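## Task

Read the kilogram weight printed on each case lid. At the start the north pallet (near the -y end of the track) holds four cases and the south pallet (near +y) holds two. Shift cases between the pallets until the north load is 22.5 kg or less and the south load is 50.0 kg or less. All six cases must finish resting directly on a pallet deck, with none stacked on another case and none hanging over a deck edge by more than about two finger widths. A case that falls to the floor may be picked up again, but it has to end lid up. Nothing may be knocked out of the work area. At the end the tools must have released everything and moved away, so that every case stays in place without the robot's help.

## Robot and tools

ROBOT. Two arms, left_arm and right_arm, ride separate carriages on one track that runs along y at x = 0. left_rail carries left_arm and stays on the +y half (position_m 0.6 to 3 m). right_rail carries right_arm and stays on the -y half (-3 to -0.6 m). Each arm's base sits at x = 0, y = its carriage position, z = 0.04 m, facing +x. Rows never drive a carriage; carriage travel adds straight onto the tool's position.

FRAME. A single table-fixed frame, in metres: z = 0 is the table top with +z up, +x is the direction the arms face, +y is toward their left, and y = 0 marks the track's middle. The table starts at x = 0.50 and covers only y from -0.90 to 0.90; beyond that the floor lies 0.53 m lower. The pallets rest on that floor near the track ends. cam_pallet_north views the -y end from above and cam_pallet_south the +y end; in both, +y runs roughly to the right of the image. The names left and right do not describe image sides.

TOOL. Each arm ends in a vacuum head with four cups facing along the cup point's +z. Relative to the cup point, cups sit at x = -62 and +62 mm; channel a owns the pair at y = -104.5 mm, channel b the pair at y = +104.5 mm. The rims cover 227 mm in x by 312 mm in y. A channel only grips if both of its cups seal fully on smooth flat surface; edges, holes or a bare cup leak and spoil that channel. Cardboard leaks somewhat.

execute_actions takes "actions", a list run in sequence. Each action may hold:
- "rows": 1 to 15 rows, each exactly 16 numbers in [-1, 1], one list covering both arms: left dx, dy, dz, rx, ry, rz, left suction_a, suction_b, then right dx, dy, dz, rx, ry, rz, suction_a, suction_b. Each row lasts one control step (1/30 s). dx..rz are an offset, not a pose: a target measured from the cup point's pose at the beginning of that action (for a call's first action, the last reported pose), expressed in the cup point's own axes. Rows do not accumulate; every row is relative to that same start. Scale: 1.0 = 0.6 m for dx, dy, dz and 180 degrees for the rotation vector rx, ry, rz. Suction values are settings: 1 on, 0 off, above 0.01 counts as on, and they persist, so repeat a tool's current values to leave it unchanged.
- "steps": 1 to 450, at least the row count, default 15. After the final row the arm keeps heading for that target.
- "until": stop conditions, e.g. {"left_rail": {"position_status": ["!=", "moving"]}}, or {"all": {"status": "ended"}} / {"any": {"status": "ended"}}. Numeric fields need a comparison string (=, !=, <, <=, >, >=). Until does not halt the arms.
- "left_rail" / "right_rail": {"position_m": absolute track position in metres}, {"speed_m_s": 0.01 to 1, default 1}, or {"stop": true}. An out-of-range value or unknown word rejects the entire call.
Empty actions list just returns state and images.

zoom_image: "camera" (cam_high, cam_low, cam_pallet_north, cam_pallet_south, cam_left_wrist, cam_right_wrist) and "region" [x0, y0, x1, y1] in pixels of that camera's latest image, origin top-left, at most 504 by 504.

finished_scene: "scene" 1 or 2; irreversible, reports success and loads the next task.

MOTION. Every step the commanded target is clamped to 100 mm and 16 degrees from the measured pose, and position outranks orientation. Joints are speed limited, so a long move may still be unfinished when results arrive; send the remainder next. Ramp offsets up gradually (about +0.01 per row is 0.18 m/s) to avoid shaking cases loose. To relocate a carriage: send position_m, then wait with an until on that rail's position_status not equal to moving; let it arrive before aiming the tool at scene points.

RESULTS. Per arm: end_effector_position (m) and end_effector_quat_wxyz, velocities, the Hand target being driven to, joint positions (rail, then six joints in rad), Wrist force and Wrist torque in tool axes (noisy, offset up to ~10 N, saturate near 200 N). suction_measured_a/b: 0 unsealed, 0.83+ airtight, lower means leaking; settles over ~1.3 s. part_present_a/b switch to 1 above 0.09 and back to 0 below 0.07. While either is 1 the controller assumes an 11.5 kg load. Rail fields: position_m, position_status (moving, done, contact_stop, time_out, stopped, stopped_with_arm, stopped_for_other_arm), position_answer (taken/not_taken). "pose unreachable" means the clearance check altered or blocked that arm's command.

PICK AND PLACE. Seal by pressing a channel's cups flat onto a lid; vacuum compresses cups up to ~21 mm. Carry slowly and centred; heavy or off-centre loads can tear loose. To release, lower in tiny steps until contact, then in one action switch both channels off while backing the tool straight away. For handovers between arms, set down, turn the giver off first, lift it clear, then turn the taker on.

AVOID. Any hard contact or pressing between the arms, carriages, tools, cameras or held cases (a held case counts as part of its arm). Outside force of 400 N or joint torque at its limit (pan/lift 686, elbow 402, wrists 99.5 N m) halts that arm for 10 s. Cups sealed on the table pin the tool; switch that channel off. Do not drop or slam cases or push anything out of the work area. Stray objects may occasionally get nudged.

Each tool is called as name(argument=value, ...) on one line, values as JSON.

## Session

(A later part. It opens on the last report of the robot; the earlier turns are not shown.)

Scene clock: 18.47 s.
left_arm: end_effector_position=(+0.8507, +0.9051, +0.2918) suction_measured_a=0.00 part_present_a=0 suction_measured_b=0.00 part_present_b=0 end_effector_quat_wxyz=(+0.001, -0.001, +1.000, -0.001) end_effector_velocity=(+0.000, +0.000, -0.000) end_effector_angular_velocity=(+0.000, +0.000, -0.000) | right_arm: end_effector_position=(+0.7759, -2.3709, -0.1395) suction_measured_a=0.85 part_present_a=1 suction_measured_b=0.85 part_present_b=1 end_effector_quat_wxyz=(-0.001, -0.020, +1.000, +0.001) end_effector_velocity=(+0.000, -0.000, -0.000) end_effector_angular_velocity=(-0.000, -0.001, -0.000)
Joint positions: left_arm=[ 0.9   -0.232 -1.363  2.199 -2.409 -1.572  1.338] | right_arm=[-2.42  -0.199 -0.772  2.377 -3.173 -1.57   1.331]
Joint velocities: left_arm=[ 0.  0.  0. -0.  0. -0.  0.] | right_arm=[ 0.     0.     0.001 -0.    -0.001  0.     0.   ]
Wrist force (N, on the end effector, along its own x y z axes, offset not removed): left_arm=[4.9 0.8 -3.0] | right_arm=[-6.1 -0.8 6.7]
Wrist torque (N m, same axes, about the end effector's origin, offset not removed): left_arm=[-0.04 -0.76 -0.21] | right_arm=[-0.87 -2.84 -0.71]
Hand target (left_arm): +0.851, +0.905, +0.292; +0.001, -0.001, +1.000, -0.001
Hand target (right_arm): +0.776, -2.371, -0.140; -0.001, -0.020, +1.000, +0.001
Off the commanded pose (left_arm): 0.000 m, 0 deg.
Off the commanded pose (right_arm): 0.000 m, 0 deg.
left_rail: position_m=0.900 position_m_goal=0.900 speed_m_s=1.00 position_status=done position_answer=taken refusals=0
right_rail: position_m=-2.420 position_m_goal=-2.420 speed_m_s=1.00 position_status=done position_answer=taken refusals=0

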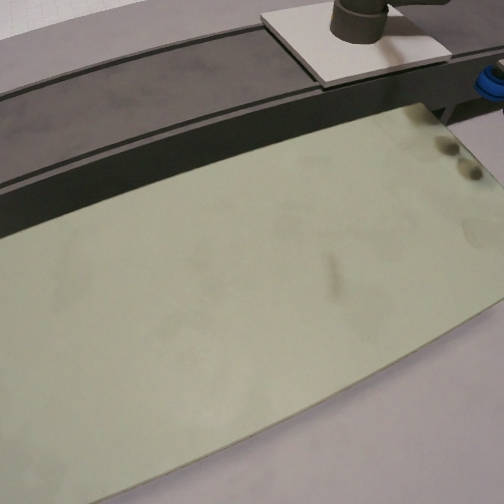

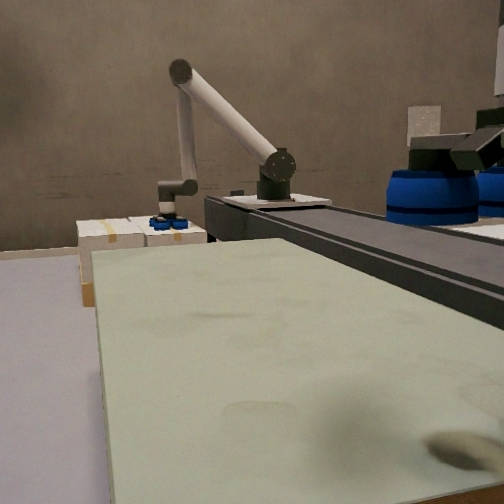

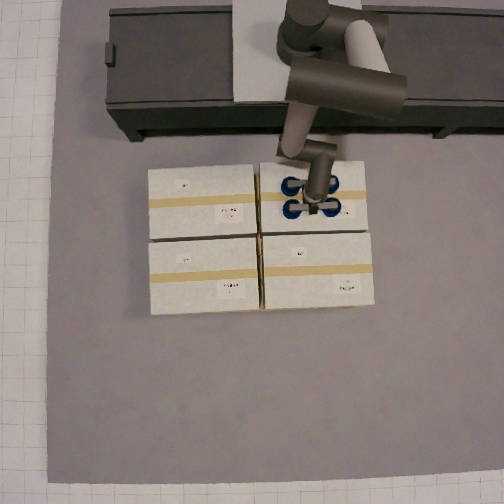

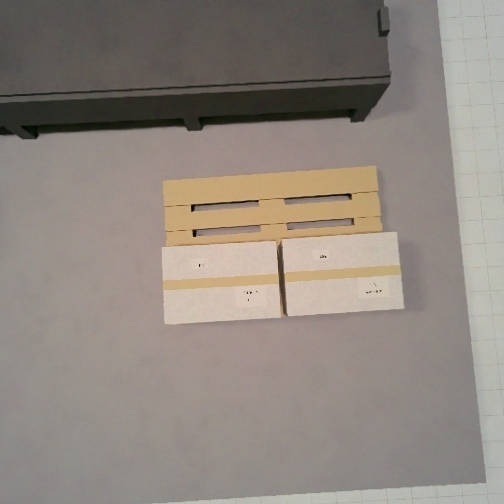

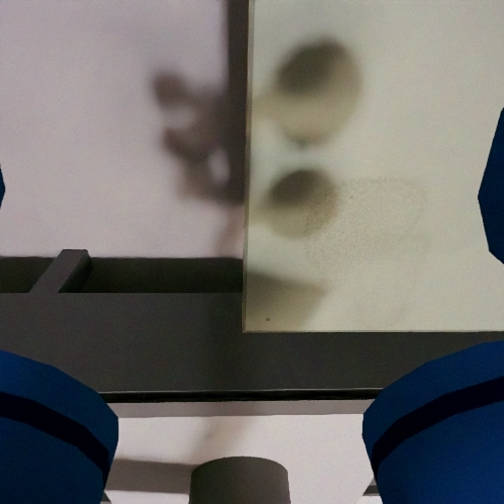

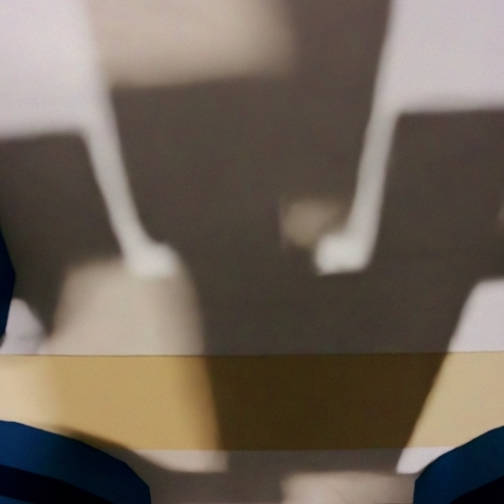

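execute_actions(actions=[{"rows":[[0,0,0,0,0,0,0,0,0,0,-0.01,0,0,0,1,1],[0,0,0,0,0,0,0,0,0,0,-0.02,0,0,0,1,1],[0,0,0,0,0,0,0,0,0,0,-0.04,0,0,0,1,1],[0,0,0,0,0,0,0,0,0,0,-0.06,0,0,0,1,1],[0,0,0,0,0,0,0,0,0,0,-0.09,0,0,0,1,1],[0,0,0,0,0,0,0,0,0,0,-0.12,0,0,0,1,1],[0,0,0,0,0,0,0,0,0,0,-0.16,0,0,0,1,1],[0,0,0,0,0,0,0,0,0,0,-0.2,0,0,0,1,1],[0,0,0,0,0,0,0,0,0,0,-0.24,0,0,0,1,1],[0,0,0,0,0,0,0,0,0,0,-0.28,0,0,0,1,1],[0,0,0,0,0,0,0,0,0,0,-0.32,0,0,0,1,1],[0,0,0,0,0,0,0,0,0,0,-0.36,0,0,0,1,1],[0,0,0,0,0,0,0,0,0,0,-0.4,0,0,0,1,1],[0,0,0,0,0,0,0,0,0,0,-0.44,0,0,0,1,1],[0,0,0,0,0,0,0,0,0,0,-0.48,0,0,0,1,1]],"steps":17},{"rows":[[0,0,0,0,0,0,0,0,-0.01,0.04,-0.05,0,0,0,1,1],[0,0,0,0,0,0,0,0,-0.02,0.08,-0.1,0,0,0,1,1],[0,0,0,0,0,0,0,0,-0.03,0.12,-0.15,0,0,0,1,1],[0,0,0,0,0,0,0,0,-0.04,0.16,-0.2,0,0,0,1,1],[0,0,0,0,0,0,0,0,-0.05,0.2,-0.25,0,0,0.005,1,1],[0,0,0,0,0,0,0,0,-0.06,0.24,-0.29,0,0,0.005,1,1],[0,0,0,0,0,0,0,0,-0.07,0.28,-0.32,0,0,0.01,1,1],[0,0,0,0,0,0,0,0,-0.08,0.32,-0.34,0,0,0.013,1,1],[0,0,0,0,0,0,0,0,-0.09,0.36,-0.35,0,0,0.013,1,1],[0,0,0,0,0,0,0,0,-0.1,0.4,-0.36,0,0,0.013,1,1],[0,0,0,0,0,0,0,0,-0.11,0.44,-0.36,0,0,0.013,1,1],[0,0,0,0,0,0,0,0,-0.12,0.48,-0.36,0,0,0.013,1,1],[0,0,0,0,0,0,0,0,-0.13,0.52,-0.36,0,0,0.013,1,1],[0,0,0,0,0,0,0,0,-0.14,0.55,-0.36,0,0,0.013,1,1],[0,0,0,0,0,0,0,0,-0.15,0.57,-0.36,0,0,0.013,1,1]],"right_rail":{"position_m":-0.6},"steps":100,"until":{"all":{"status":"ended"}}}])

Scene clock: 24.83 s.
left_arm: end_effector_position=(+0.8507, +0.9051, +0.2918) suction_measured_a=0.00 part_present_a=0 suction_measured_b=0.00 part_present_b=0 end_effector_quat_wxyz=(+0.001, -0.001, +1.000, -0.001) end_effector_velocity=(+0.000, -0.000, -0.000) end_effector_angular_velocity=(+0.000, +0.000, -0.000) | right_arm: end_effector_position=(+0.8498, -0.2045, +0.2769) suction_measured_a=0.91 part_present_a=1 suction_measured_b=0.91 part_present_b=1 end_effector_quat_wxyz=(+0.006, -0.000, +1.000, -0.001) end_effector_velocity=(+0.001, -0.004, -0.000) end_effector_angular_velocity=(-0.007, -0.001, -0.003)
Joint positions: left_arm=[ 0.9   -0.232 -1.363  2.199 -2.409 -1.572  1.338] | right_arm=[-0.6    0.221 -1.266  2.09  -2.406 -1.575  1.791]
Joint velocities: left_arm=[ 0. -0.  0. -0.  0. -0.  0.] | right_arm=[ 0.    -0.003  0.    -0.     0.001 -0.007  0.   ]
Wrist force (N, on the end effector, along its own x y z axes, offset not removed): left_arm=[4.8 -0.9 -1.5] | right_arm=[0.5 6.6 10.9]
Wrist torque (N m, same axes, about the end effector's origin, offset not removed): left_arm=[-0.18 -0.81 -0.16] | right_arm=[-3.10 -2.30 -0.43]
Hand target (left_arm): +0.851, +0.905, +0.292; +0.001, -0.001, +1.000, -0.001
Hand target (right_arm): +0.850, -0.205, +0.277; +0.005, -0.000, +1.000, -0.001
Off the commanded pose (left_arm): 0.000 m, 0 deg.
Off the commanded pose (right_arm): 0.001 m, 0 deg.
left_rail: position_m=0.900 position_m_goal=0.900 speed_m_s=1.00 position_status=done position_answer=taken refusals=0
right_rail: position_m=-0.600 position_m_goal=-0.600 speed_m_s=1.00 position_status=done position_answer=taken refusals=0

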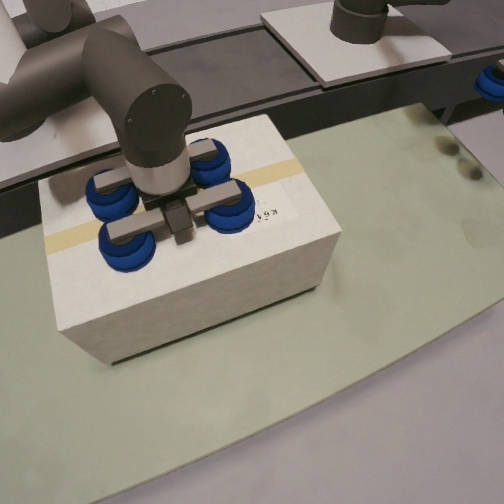

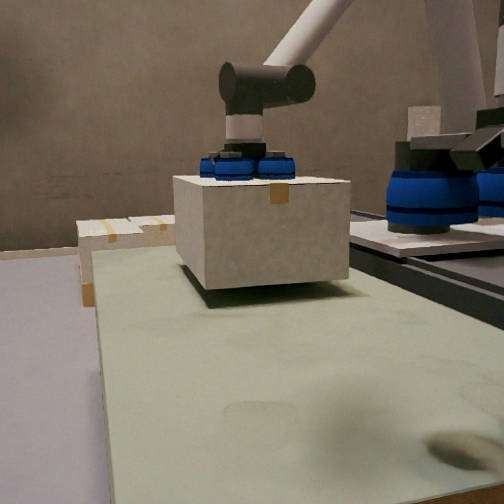

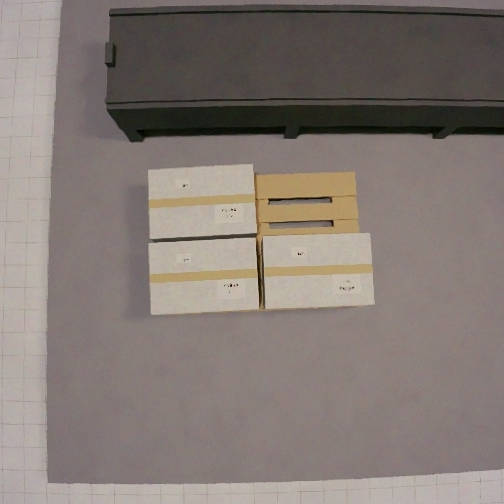

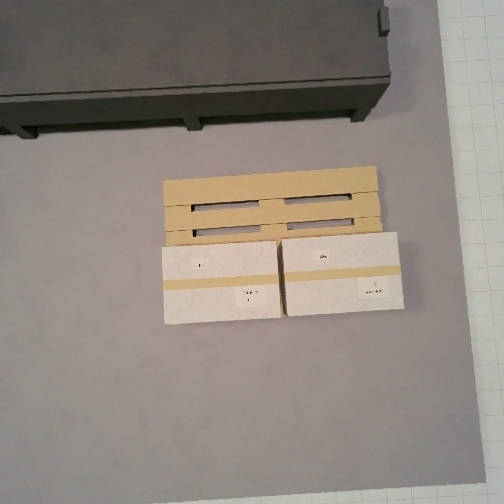

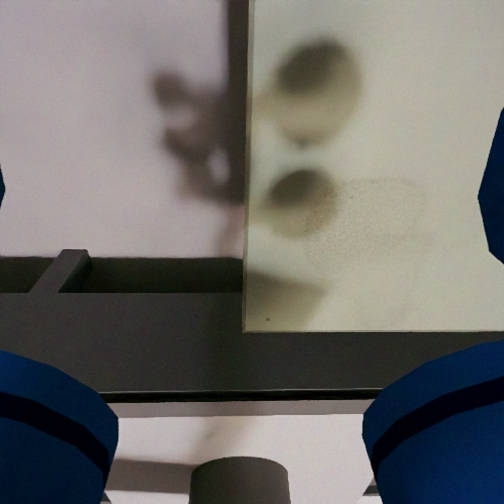

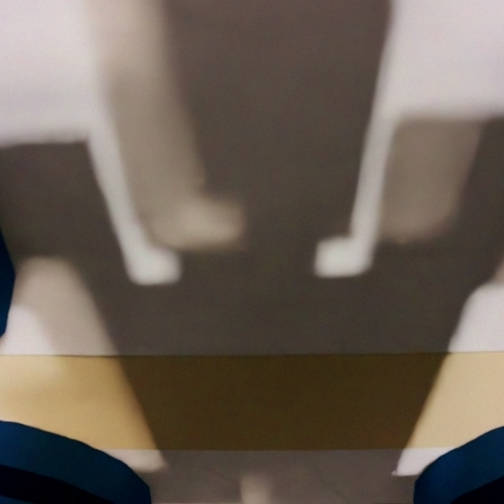

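execute_actions(actions=[{"rows":[[0,0,0,0,0,0,0,0,0,0,0.01,0,0.002,0,1,1],[0,0,0,0,0,0,0,0,0,0,0.02,0,0.004,0,1,1],[0,0,0,0,0,0,0,0,0,0,0.03,0,0.004,0,1,1],[0,0,0,0,0,0,0,0,0,0,0.04,0,0.004,0,1,1]],"steps":12}])

Scene clock: 26.17 s.
left_arm: end_effector_position=(+0.8507, +0.9051, +0.2918) suction_measured_a=0.00 part_present_a=0 suction_measured_b=0.00 part_present_b=0 end_effector_quat_wxyz=(+0.001, -0.001, +1.000, -0.001) end_effector_velocity=(-0.000, +0.000, +0.000) end_effector_angular_velocity=(-0.000, -0.000, -0.000) | right_arm: end_effector_position=(+0.8500, -0.2045, +0.2536) suction_measured_a=0.91 part_present_a=1 suction_measured_b=0.91 part_present_b=1 end_effector_quat_wxyz=(-0.001, -0.000, +1.000, -0.001) end_effector_velocity=(+0.002, +0.000, -0.008) end_effector_angular_velocity=(+0.000, +0.000, +0.000)
Joint positions: left_arm=[ 0.9   -0.232 -1.363  2.199 -2.409 -1.572  1.338] | right_arm=[-0.6    0.22  -1.242  2.097 -2.424 -1.572  1.79 ]
Joint velocities: left_arm=[ 0.  0. -0.  0. -0. -0.  0.] | right_arm=[ 0.    -0.     0.01   0.002 -0.011  0.    -0.   ]
Wrist force (N, on the end effector, along its own x y z axes, offset not removed): left_arm=[5.7 -2.5 -1.3] | right_arm=[5.7 1.8 10.7]
Wrist torque (N m, same axes, about the end effector's origin, offset not removed): left_arm=[-0.30 -0.94 -0.19] | right_arm=[-1.81 -3.16 -0.45]
Hand target (left_arm): +0.851, +0.905, +0.292; +0.001, -0.001, +1.000, -0.001
Hand target (right_arm): +0.850, -0.205, +0.253; -0.001, -0.000, +1.000, -0.001
Off the commanded pose (left_arm): 0.000 m, 0 deg.
Off the commanded pose (right_arm): 0.001 m, 0 deg.
left_rail: position_m=0.900 position_m_goal=0.900 speed_m_s=1.00 position_status=done position_answer=taken refusals=0
right_rail: position_m=-0.600 position_m_goal=-0.600 speed_m_s=1.00 position_status=done position_answer=taken refusals=0

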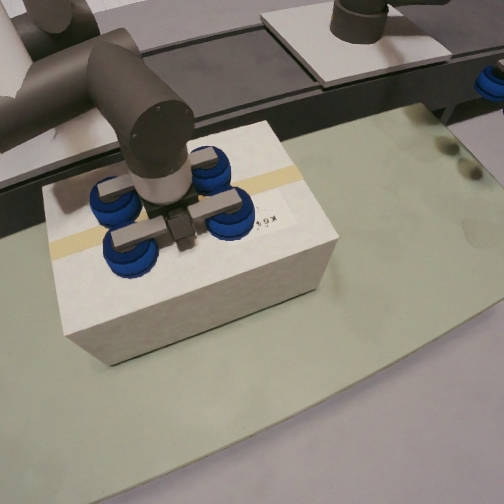

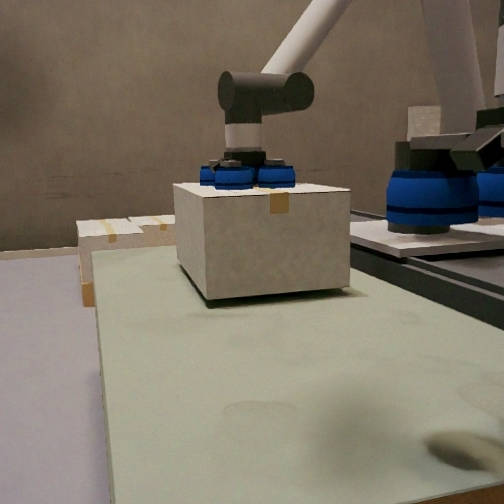

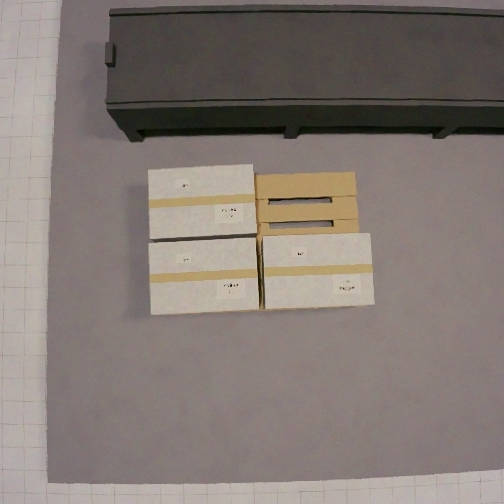

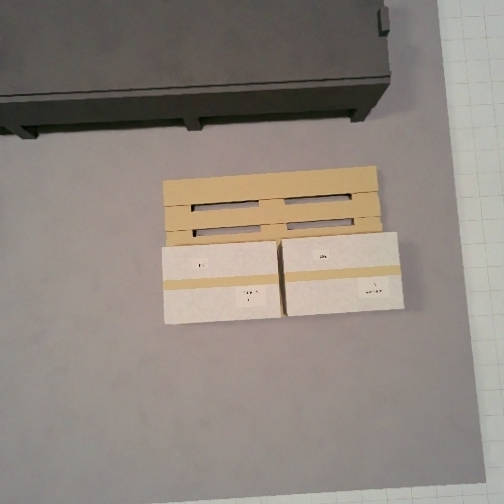

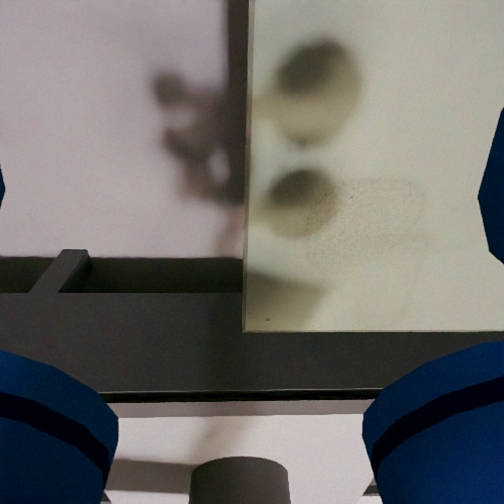

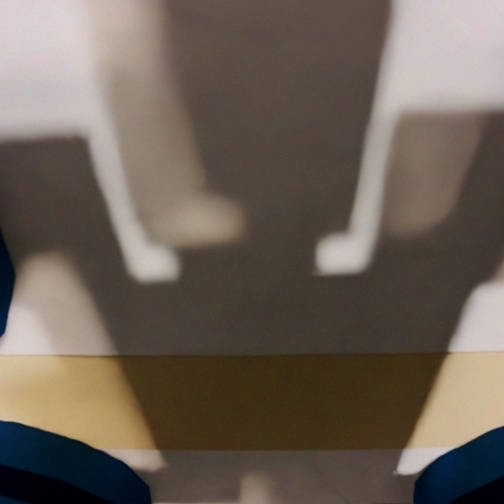

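execute_actions(actions=[{"rows":[[0,0,0,0,0,0,0,0,0,0,0.007,0,0,0,1,1],[0,0,0,0,0,0,0,0,0,0,0.014,0,0,0,1,1]],"steps":10}])

Scene clock: 27.07 s.
left_arm: end_effector_position=(+0.8507, +0.9051, +0.2918) suction_measured_a=0.00 part_present_a=0 suction_measured_b=0.00 part_present_b=0 end_effector_quat_wxyz=(+0.001, -0.001, +1.000, -0.001) end_effector_velocity=(+0.000, -0.000, -0.000) end_effector_angular_velocity=(-0.000, +0.000, -0.000) | right_arm: end_effector_position=(+0.8499, -0.2046, +0.2455) suction_measured_a=0.91 part_present_a=1 suction_measured_b=0.91 part_present_b=1 end_effector_quat_wxyz=(-0.001, -0.000, +1.000, -0.001) end_effector_velocity=(+0.001, +0.000, -0.004) end_effector_angular_velocity=(+0.000, -0.001, -0.000)
Joint positions: left_arm=[ 0.9   -0.232 -1.363  2.199 -2.409 -1.572  1.338] | right_arm=[-0.6    0.22  -1.233  2.101 -2.436 -1.572  1.79 ]
Joint velocities: left_arm=[ 0.  0.  0. -0. -0. -0.  0.] | right_arm=[ 0.     0.     0.004  0.002 -0.007 -0.     0.   ]
Wrist force (N, on the end effector, along its own x y z axes, offset not removed): left_arm=[8.2 -2.0 -0.5] | right_arm=[3.3 0.1 10.9]
Wrist torque (N m, same axes, about the end effector's origin, offset not removed): left_arm=[-0.30 -1.25 -0.07] | right_arm=[-2.15 -2.82 -0.48]
Hand target (left_arm): +0.851, +0.905, +0.292; +0.001, -0.001, +1.000, -0.001
Hand target (right_arm): +0.850, -0.205, +0.245; -0.001, -0.000, +1.000, -0.001
Off the commanded pose (left_arm): 0.000 m, 0 deg.
Off the commanded pose (right_arm): 0.000 m, 0 deg.
left_rail: position_m=0.900 position_m_goal=0.900 speed_m_s=1.00 position_status=done position_answer=taken refusals=0
right_rail: position_m=-0.600 position_m_goal=-0.600 speed_m_s=1.00 position_status=done position_answer=taken refusals=0

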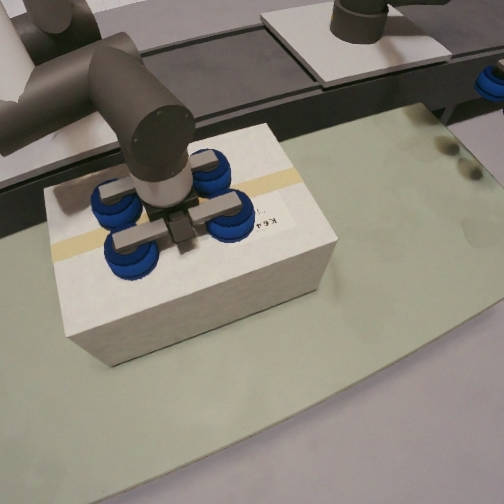

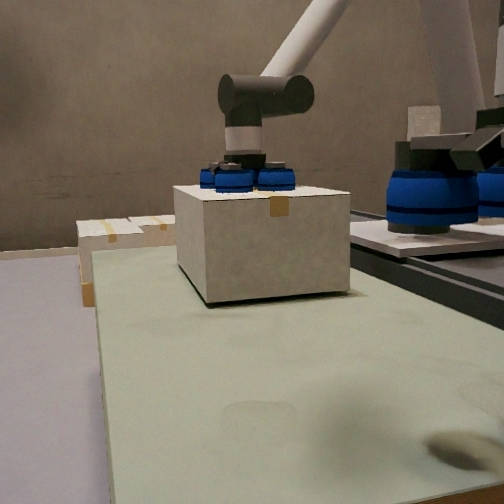

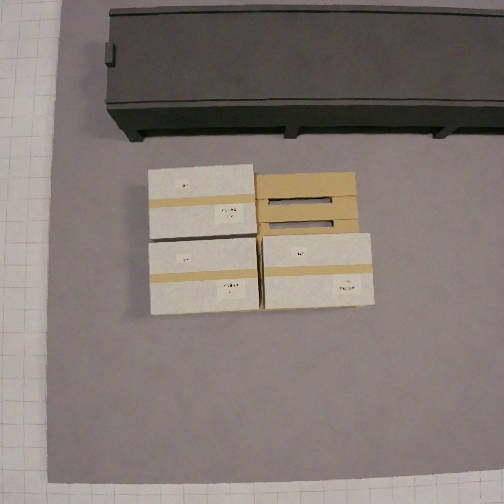

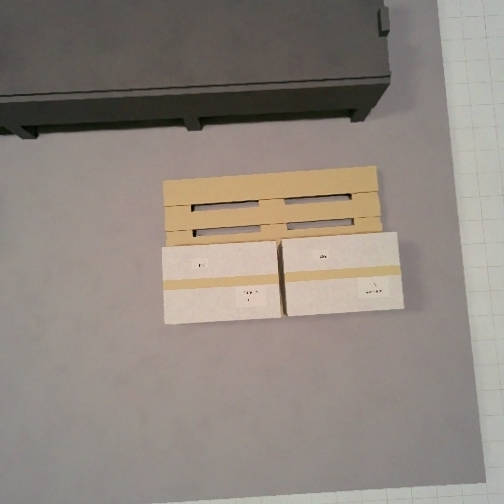

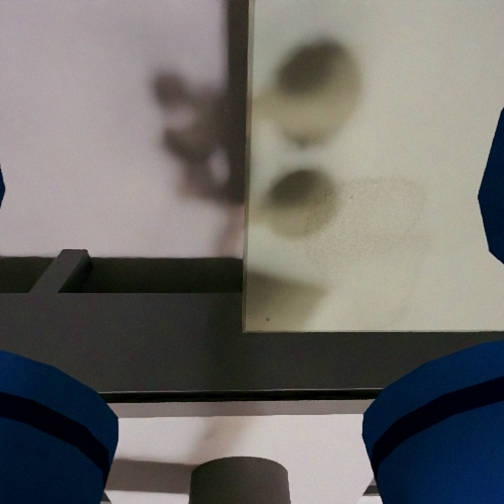

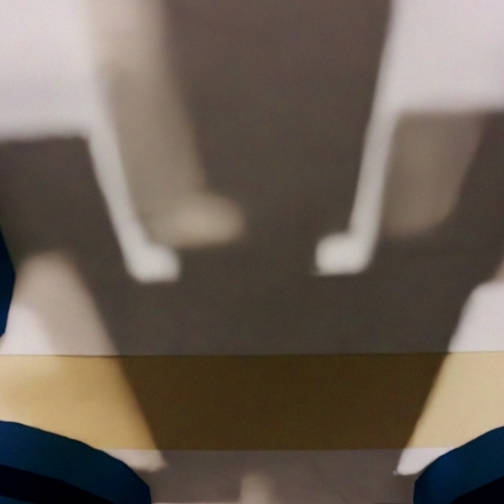

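execute_actions(actions=[{"rows":[[0,0,0,0,0,0,0,0,0,0,0.004,0,0,0,1,1],[0,0,0,0,0,0,0,0,0,0,0.008,0,0,0,1,1]],"steps":10}])

Scene clock: 27.80 s.
left_arm: end_effector_position=(+0.8507, +0.9051, +0.2918) suction_measured_a=0.00 part_present_a=0 suction_measured_b=0.00 part_present_b=0 end_effector_quat_wxyz=(+0.001, -0.001, +1.000, -0.001) end_effector_velocity=(-0.000, +0.000, +0.000) end_effector_angular_velocity=(-0.000, -0.000, -0.000) | right_arm: end_effector_position=(+0.8499, -0.2046, +0.2409) suction_measured_a=0.91 part_present_a=1 suction_measured_b=0.91 part_present_b=1 end_effector_quat_wxyz=(-0.001, -0.000, +1.000, -0.001) end_effector_velocity=(+0.000, +0.000, -0.002) end_effector_angular_velocity=(+0.000, -0.001, +0.000)
Joint positions: left_arm=[ 0.9   -0.232 -1.363  2.199 -2.409 -1.572  1.338] | right_arm=[-0.6    0.22  -1.229  2.103 -2.443 -1.572  1.79 ]
Joint velocities: left_arm=[ 0.  0. -0.  0. -0.  0.  0.] | right_arm=[ 0.    -0.     0.002  0.001 -0.004  0.    -0.   ]
Wrist force (N, on the end effector, along its own x y z axes, offset not removed): left_arm=[5.9 1.2 -2.1] | right_arm=[2.2 -2.8 8.8]
Wrist torque (N m, same axes, about the end effector's origin, offset not removed): left_arm=[0.21 -0.88 -0.10] | right_arm=[-2.49 -2.62 -0.35]
Hand target (left_arm): +0.851, +0.905, +0.292; +0.001, -0.001, +1.000, -0.001
Hand target (right_arm): +0.850, -0.205, +0.241; -0.001, -0.000, +1.000, -0.001
Off the commanded pose (left_arm): 0.000 m, 0 deg.
Off the commanded pose (right_arm): 0.000 m, 0 deg.
left_rail: position_m=0.900 position_m_goal=0.900 speed_m_s=1.00 position_status=done position_answer=taken refusals=0
right_rail: position_m=-0.600 position_m_goal=-0.600 speed_m_s=1.00 position_status=done position_answer=taken refusals=0

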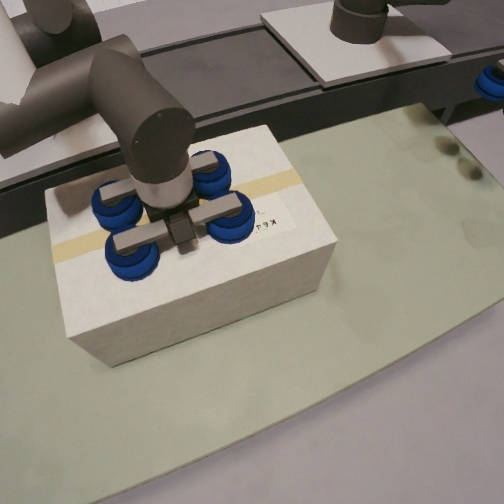

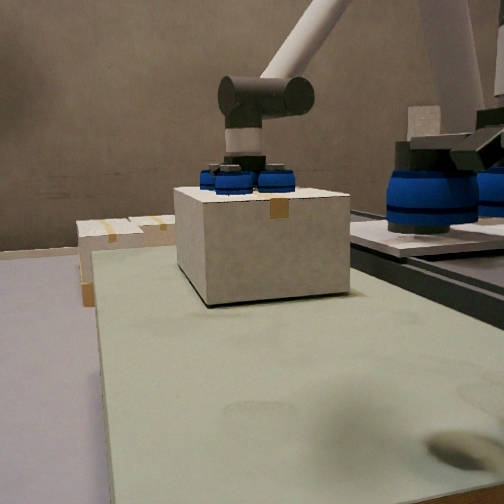

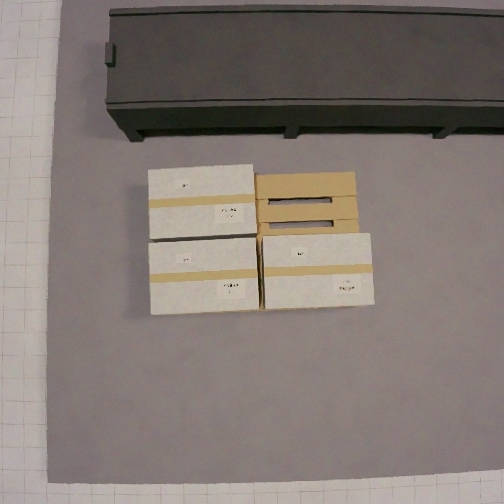

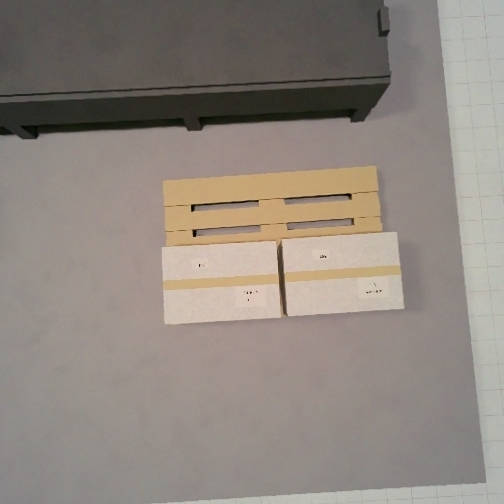

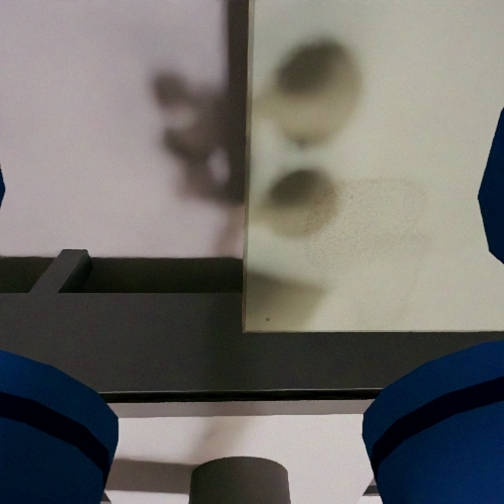

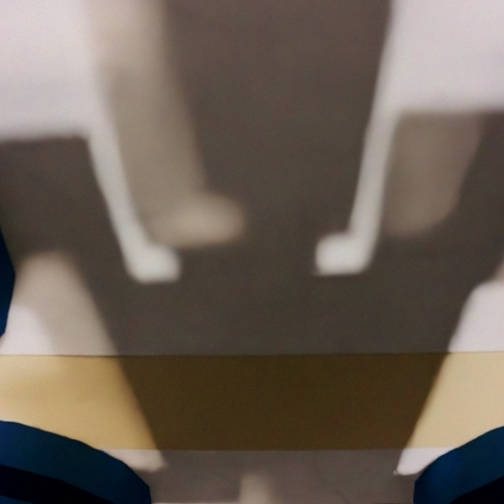

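execute_actions(actions=[{"rows":[[0,0,0,0,0,0,0,0,0,0,0.004,0,0,0,1,1],[0,0,0,0,0,0,0,0,0,0,0.007,0,0,0,1,1]],"steps":10}])

Scene clock: 28.47 s.
left_arm: end_effector_position=(+0.8507, +0.9051, +0.2918) suction_measured_a=0.00 part_present_a=0 suction_measured_b=0.00 part_present_b=0 end_effector_quat_wxyz=(+0.001, -0.001, +1.000, -0.001) end_effector_velocity=(+0.000, -0.000, -0.000) end_effector_angular_velocity=(+0.000, +0.000, -0.000) | right_arm: end_effector_position=(+0.8499, -0.2046, +0.2368) suction_measured_a=0.91 part_present_a=1 suction_measured_b=0.91 part_present_b=1 end_effector_quat_wxyz=(-0.001, -0.000, +1.000, -0.001) end_effector_velocity=(+0.000, +0.000, -0.002) end_effector_angular_velocity=(+0.000, -0.001, +0.000)
Joint positions: left_arm=[ 0.9   -0.232 -1.363  2.199 -2.409 -1.572  1.338] | right_arm=[-0.6    0.22  -1.224  2.105 -2.449 -1.572  1.79 ]
Joint velocities: left_arm=[ 0.  0.  0. -0.  0.  0.  0.] | right_arm=[ 0.     0.     0.002  0.001 -0.003 -0.    -0.   ]
Wrist force (N, on the end effector, along its own x y z axes, offset not removed): left_arm=[5.6 -4.5 -2.4] | right_arm=[-3.7 -1.4 3.7]
Wrist torque (N m, same axes, about the end effector's origin, offset not removed): left_arm=[-0.60 -0.91 -0.09] | right_arm=[-2.20 -2.11 -0.57]
Hand target (left_arm): +0.851, +0.905, +0.292; +0.001, -0.001, +1.000, -0.001
Hand target (right_arm): +0.850, -0.205, +0.237; -0.001, -0.000, +1.000, -0.001
Off the commanded pose (left_arm): 0.000 m, 0 deg.
Off the commanded pose (right_arm): 0.000 m, 0 deg.
left_rail: position_m=0.900 position_m_goal=0.900 speed_m_s=1.00 position_status=done position_answer=taken refusals=0
right_rail: position_m=-0.600 position_m_goal=-0.600 speed_m_s=1.00 position_status=done position_answer=taken refusals=0

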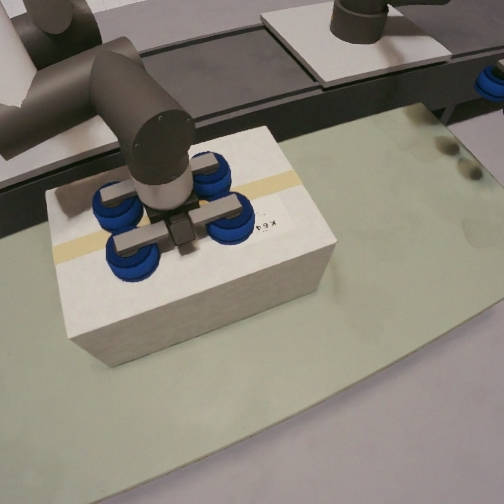

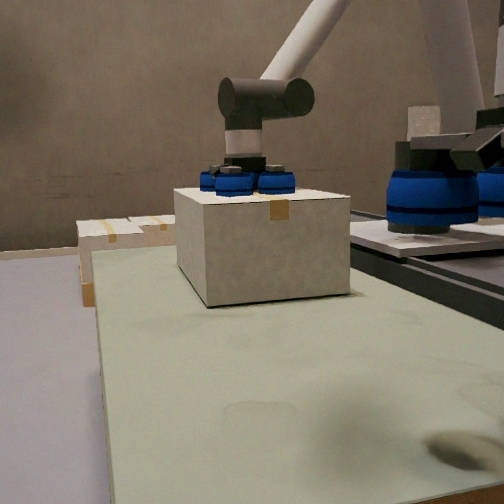

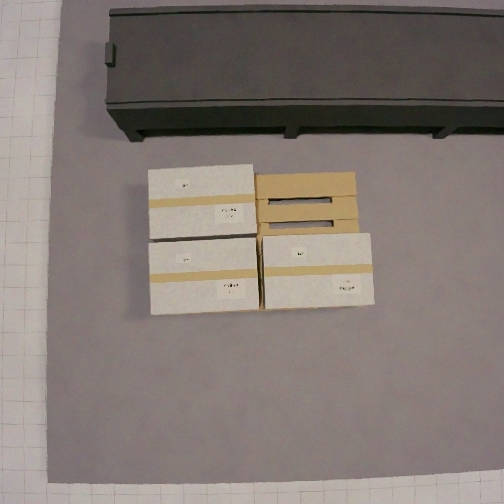

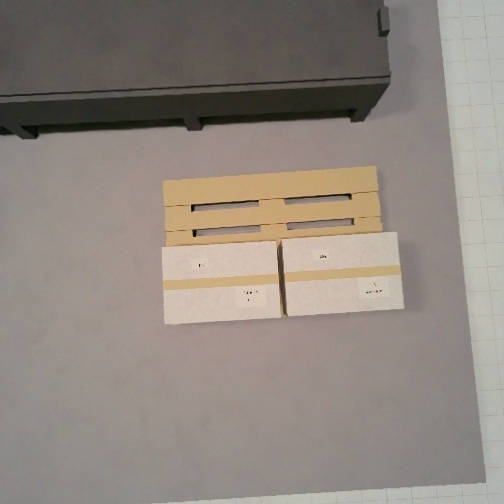

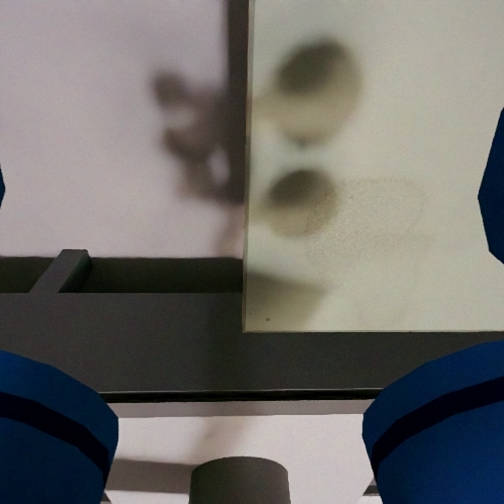

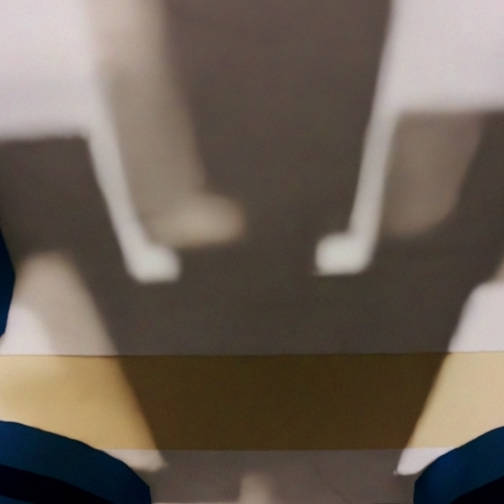

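execute_actions(actions=[{"rows":[[0,-0.1,-0.1,0,0,0,0,0,0,0,-0.03,0,0,0,0,0],[0,-0.1,-0.1,0,0,0,0,0,0,0,-0.06,0,0,0,0,0],[0,-0.1,-0.1,0,0,0,0,0,0,0,-0.1,0,0,0,0,0],[0,-0.1,-0.1,0,0,0,0,0,0,0,-0.16,0,0,0,0,0]],"steps":16},{"right_rail":{"position_m":-2.74},"steps":30},{"left_rail":{"position_m":0.6},"rows":[[0,-0.6,0,0,0,0,0,0,-0.51,0,0.2,0,0,-0.013,0,0]],"steps":30},{"rows":[[0,-0.65,0,0,0,0,0,0,0,0,0,0,0,0,0,0]],"steps":40}])

Scene clock: 34.40 s.
left_arm: end_effector_position=(+0.8497, -0.2044, +0.3525) suction_measured_a=0.00 part_present_a=0 suction_measured_b=0.00 part_present_b=0 end_effector_quat_wxyz=(+0.000, -0.001, +1.000, -0.002) end_effector_velocity=(+0.000, -0.000, -0.000) end_effector_angular_velocity=(-0.000, -0.000, -0.000) | right_arm: end_effector_position=(+1.1558, -2.3450, +0.2127) suction_measured_a=0.00 part_present_a=0 suction_measured_b=0.00 part_present_b=0 end_effector_quat_wxyz=(-0.001, -0.020, +1.000, -0.001) end_effector_velocity=(-0.000, -0.000, +0.000) end_effector_angular_velocity=(+0.000, +0.000, -0.000)
Joint positions: left_arm=[ 0.6   -0.93  -1.104  1.696 -2.165 -1.572  0.639] | right_arm=[-2.74   0.164 -0.956  1.674 -2.287 -1.572  1.694]
Joint velocities: left_arm=[ 0. -0.  0. -0.  0.  0. -0.] | right_arm=[ 0.  0. -0.  0.  0.  0.  0.]
Wrist force (N, on the end effector, along its own x y z axes, offset not removed): left_arm=[6.7 -3.5 -2.3] | right_arm=[0.2 3.7 -4.4]
Wrist torque (N m, same axes, about the end effector's origin, offset not removed): left_arm=[-0.41 -1.15 -0.08] | right_arm=[0.53 -0.39 -0.47]
Hand target (left_arm): +0.850, -0.205, +0.352; +0.000, -0.001, +1.000, -0.002
Hand target (right_arm): +1.156, -2.345, +0.213; -0.001, -0.020, +1.000, -0.001
Off the commanded pose (left_arm): 0.001 m, 0 deg.
Off the commanded pose (right_arm): 0.000 m, 0 deg.
left_rail: position_m=0.600 position_m_goal=0.600 speed_m_s=1.00 position_status=done position_answer=taken refusals=0
right_rail: position_m=-2.740 position_m_goal=-2.740 speed_m_s=1.00 position_status=done position_answer=taken refusals=0

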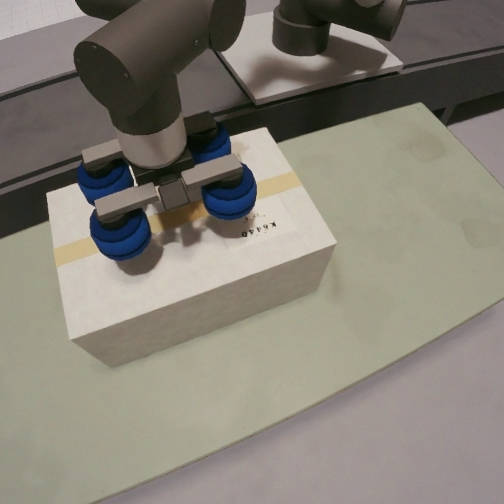

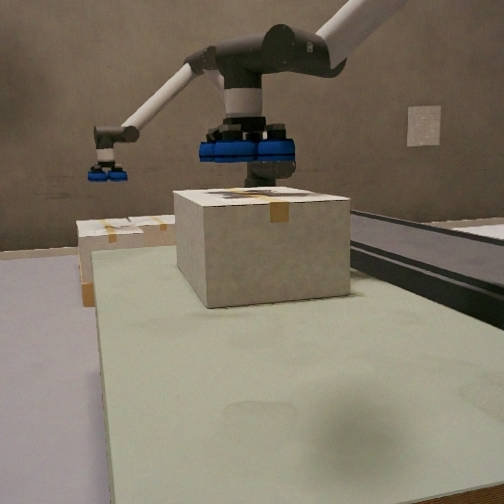

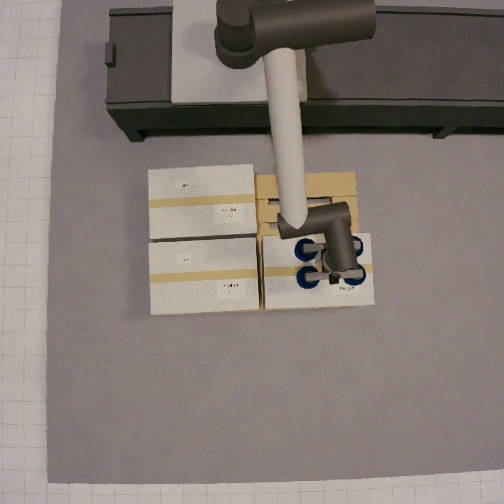

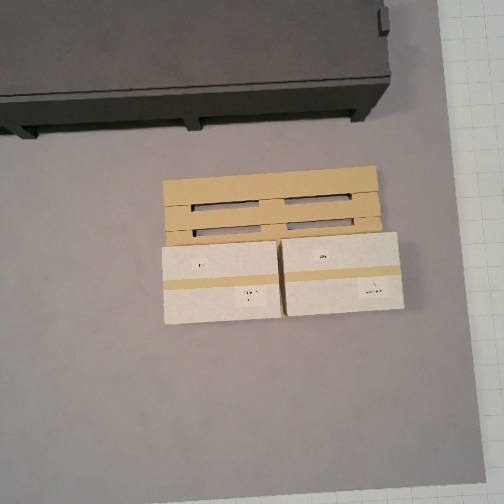

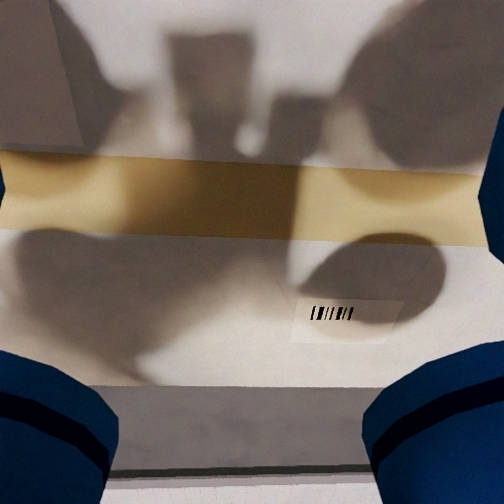

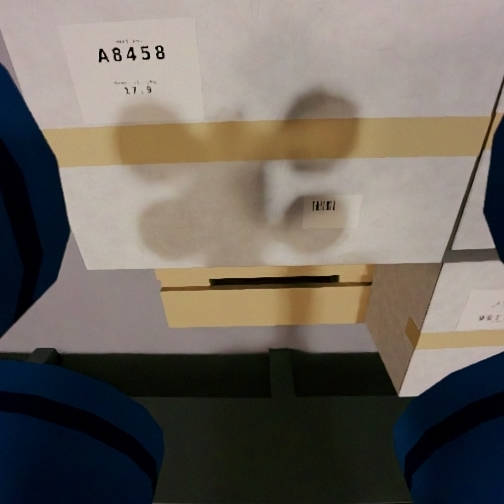

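execute_actions(actions=[{"rows":[[0,0,0.05,0,0,0,0,0,-0.04,-0.013,0.49,0,0,0.006,0,0],[0,0,0.1,0,0,0,0,0,-0.04,-0.013,0.49,0,0,0.006,0,0],[0,0,0.13,0,0,0,0,0,-0.04,-0.013,0.49,0,0,0.006,0,0],[0,0,0.14,0,0,0,0,0,-0.04,-0.013,0.49,0,0,0.006,0,0],[0,0,0.15,0,0,0,0,0,-0.04,-0.013,0.49,0,0,0.006,0,0],[0,0,0.16,0,0,0,0,0,-0.04,-0.013,0.49,0,0,0.006,0,0],[0,0,0.17,0,0,0,0,0,-0.04,-0.013,0.49,0,0,0.006,0,0],[0,0,0.18,0,0,0,1,1,-0.04,-0.013,0.49,0,0,0.006,0,0]],"steps":30}])

zoom_image(camera="cam_pallet_north", region=[240, 210, 400, 330])

Scene clock: 37.87 s.
left_arm: end_effector_position=(+0.8497, -0.2048, +0.2445) suction_measured_a=0.84 part_present_a=1 suction_measured_b=0.84 part_present_b=1 end_effector_quat_wxyz=(+0.000, -0.001, +1.000, -0.002) end_effector_velocity=(-0.000, +0.000, -0.000) end_effector_angular_velocity=(+0.000, +0.000, -0.000) | right_arm: end_effector_position=(+1.1799, -2.3527, -0.0808) suction_measured_a=0.00 part_present_a=0 suction_measured_b=0.00 part_present_b=0 end_effector_quat_wxyz=(-0.001, -0.011, +1.000, -0.001) end_effector_velocity=(+0.000, +0.000, -0.001) end_effector_angular_velocity=(-0.000, +0.000, +0.000)
Joint positions: left_arm=[ 0.6   -0.931 -1.027  1.749 -2.296 -1.572  0.639] | right_arm=[-2.74   0.155 -0.681  1.676 -2.564 -1.572  1.704]
Joint velocities: left_arm=[ 0.  0.  0. -0.  0. -0.  0.] | right_arm=[ 0.     0.     0.001 -0.001 -0.    -0.    -0.   ]
Wrist force (N, on the end effector, along its own x y z axes, offset not removed): left_arm=[3.9 0.4 8.5] | right_arm=[-1.4 -0.3 -4.7]
Wrist torque (N m, same axes, about the end effector's origin, offset not removed): left_arm=[-2.62 -2.64 -0.22] | right_arm=[0.03 -0.30 -0.46]
Hand target (left_arm): +0.850, -0.205, +0.244; +0.000, -0.001, +1.000, -0.002
Hand target (right_arm): +1.180, -2.352, -0.081; -0.001, -0.011, +1.000, -0.001
Off the commanded pose (left_arm): 0.000 m, 0 deg.
Off the commanded pose (right_arm): 0.001 m, 0 deg.
left_rail: position_m=0.600 position_m_goal=0.600 speed_m_s=1.00 position_status=done position_answer=taken refusals=0
right_rail: position_m=-2.740 position_m_goal=-2.740 speed_m_s=1.00 position_status=done position_answer=taken refusals=0

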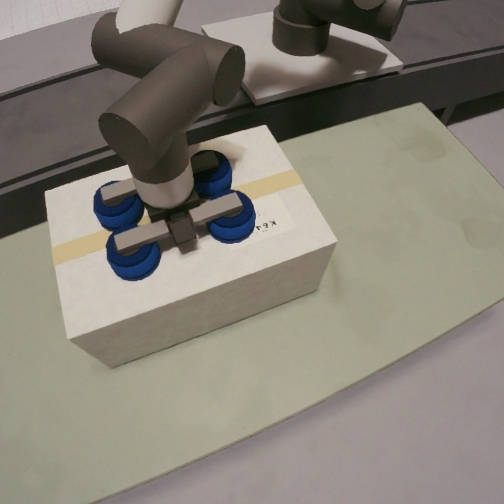

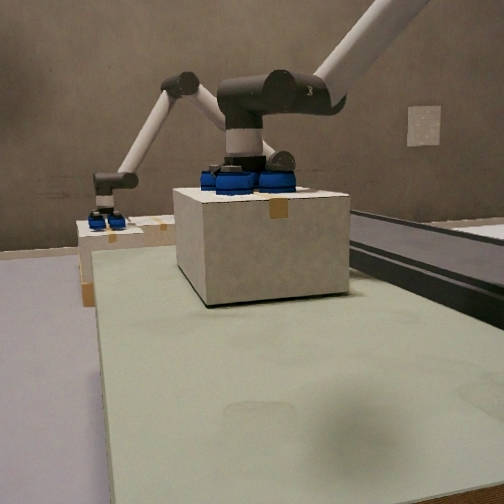

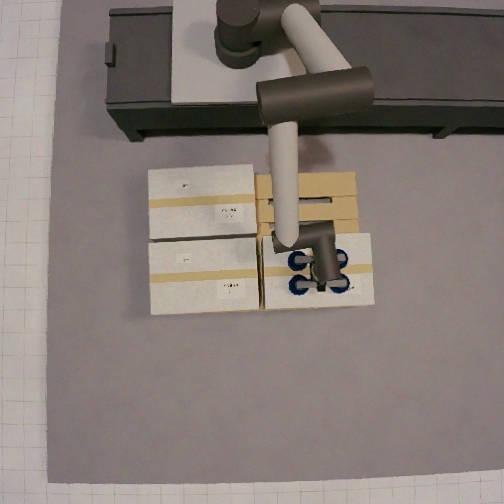

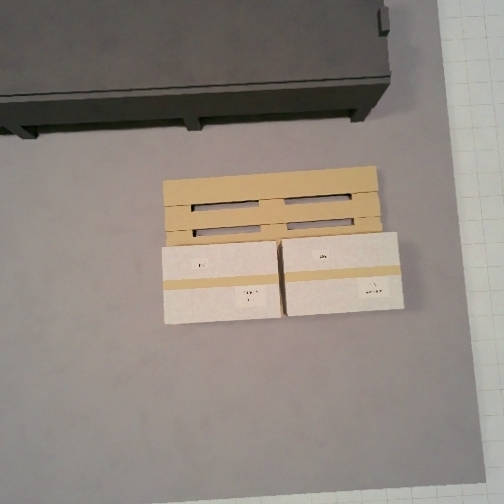

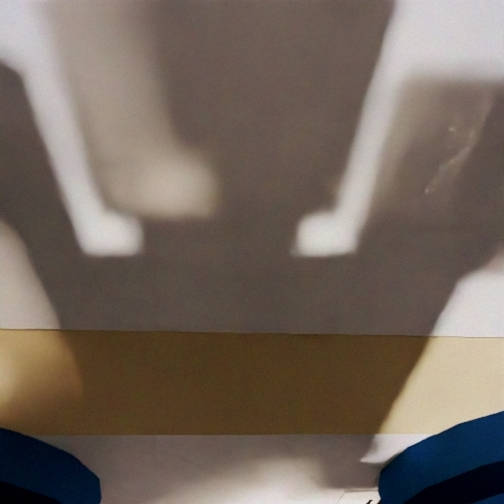

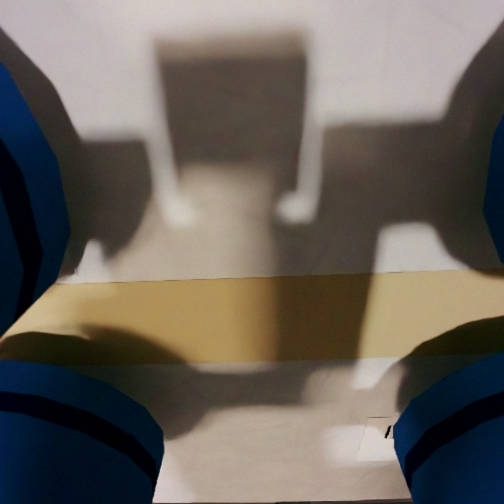

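Region (240, 210, 400, 330) of cam_pallet_north's 504x504 image, scaled by 3.150, with more detail than that image has; it fills the top 378 rows of this view, and the rest is white.

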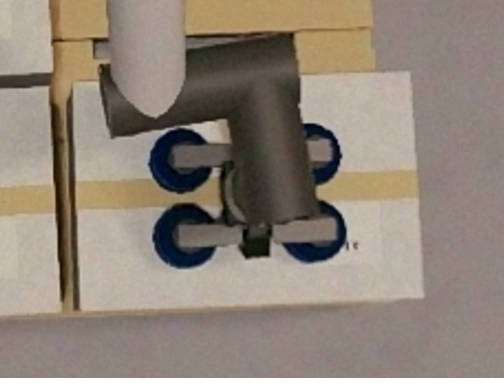

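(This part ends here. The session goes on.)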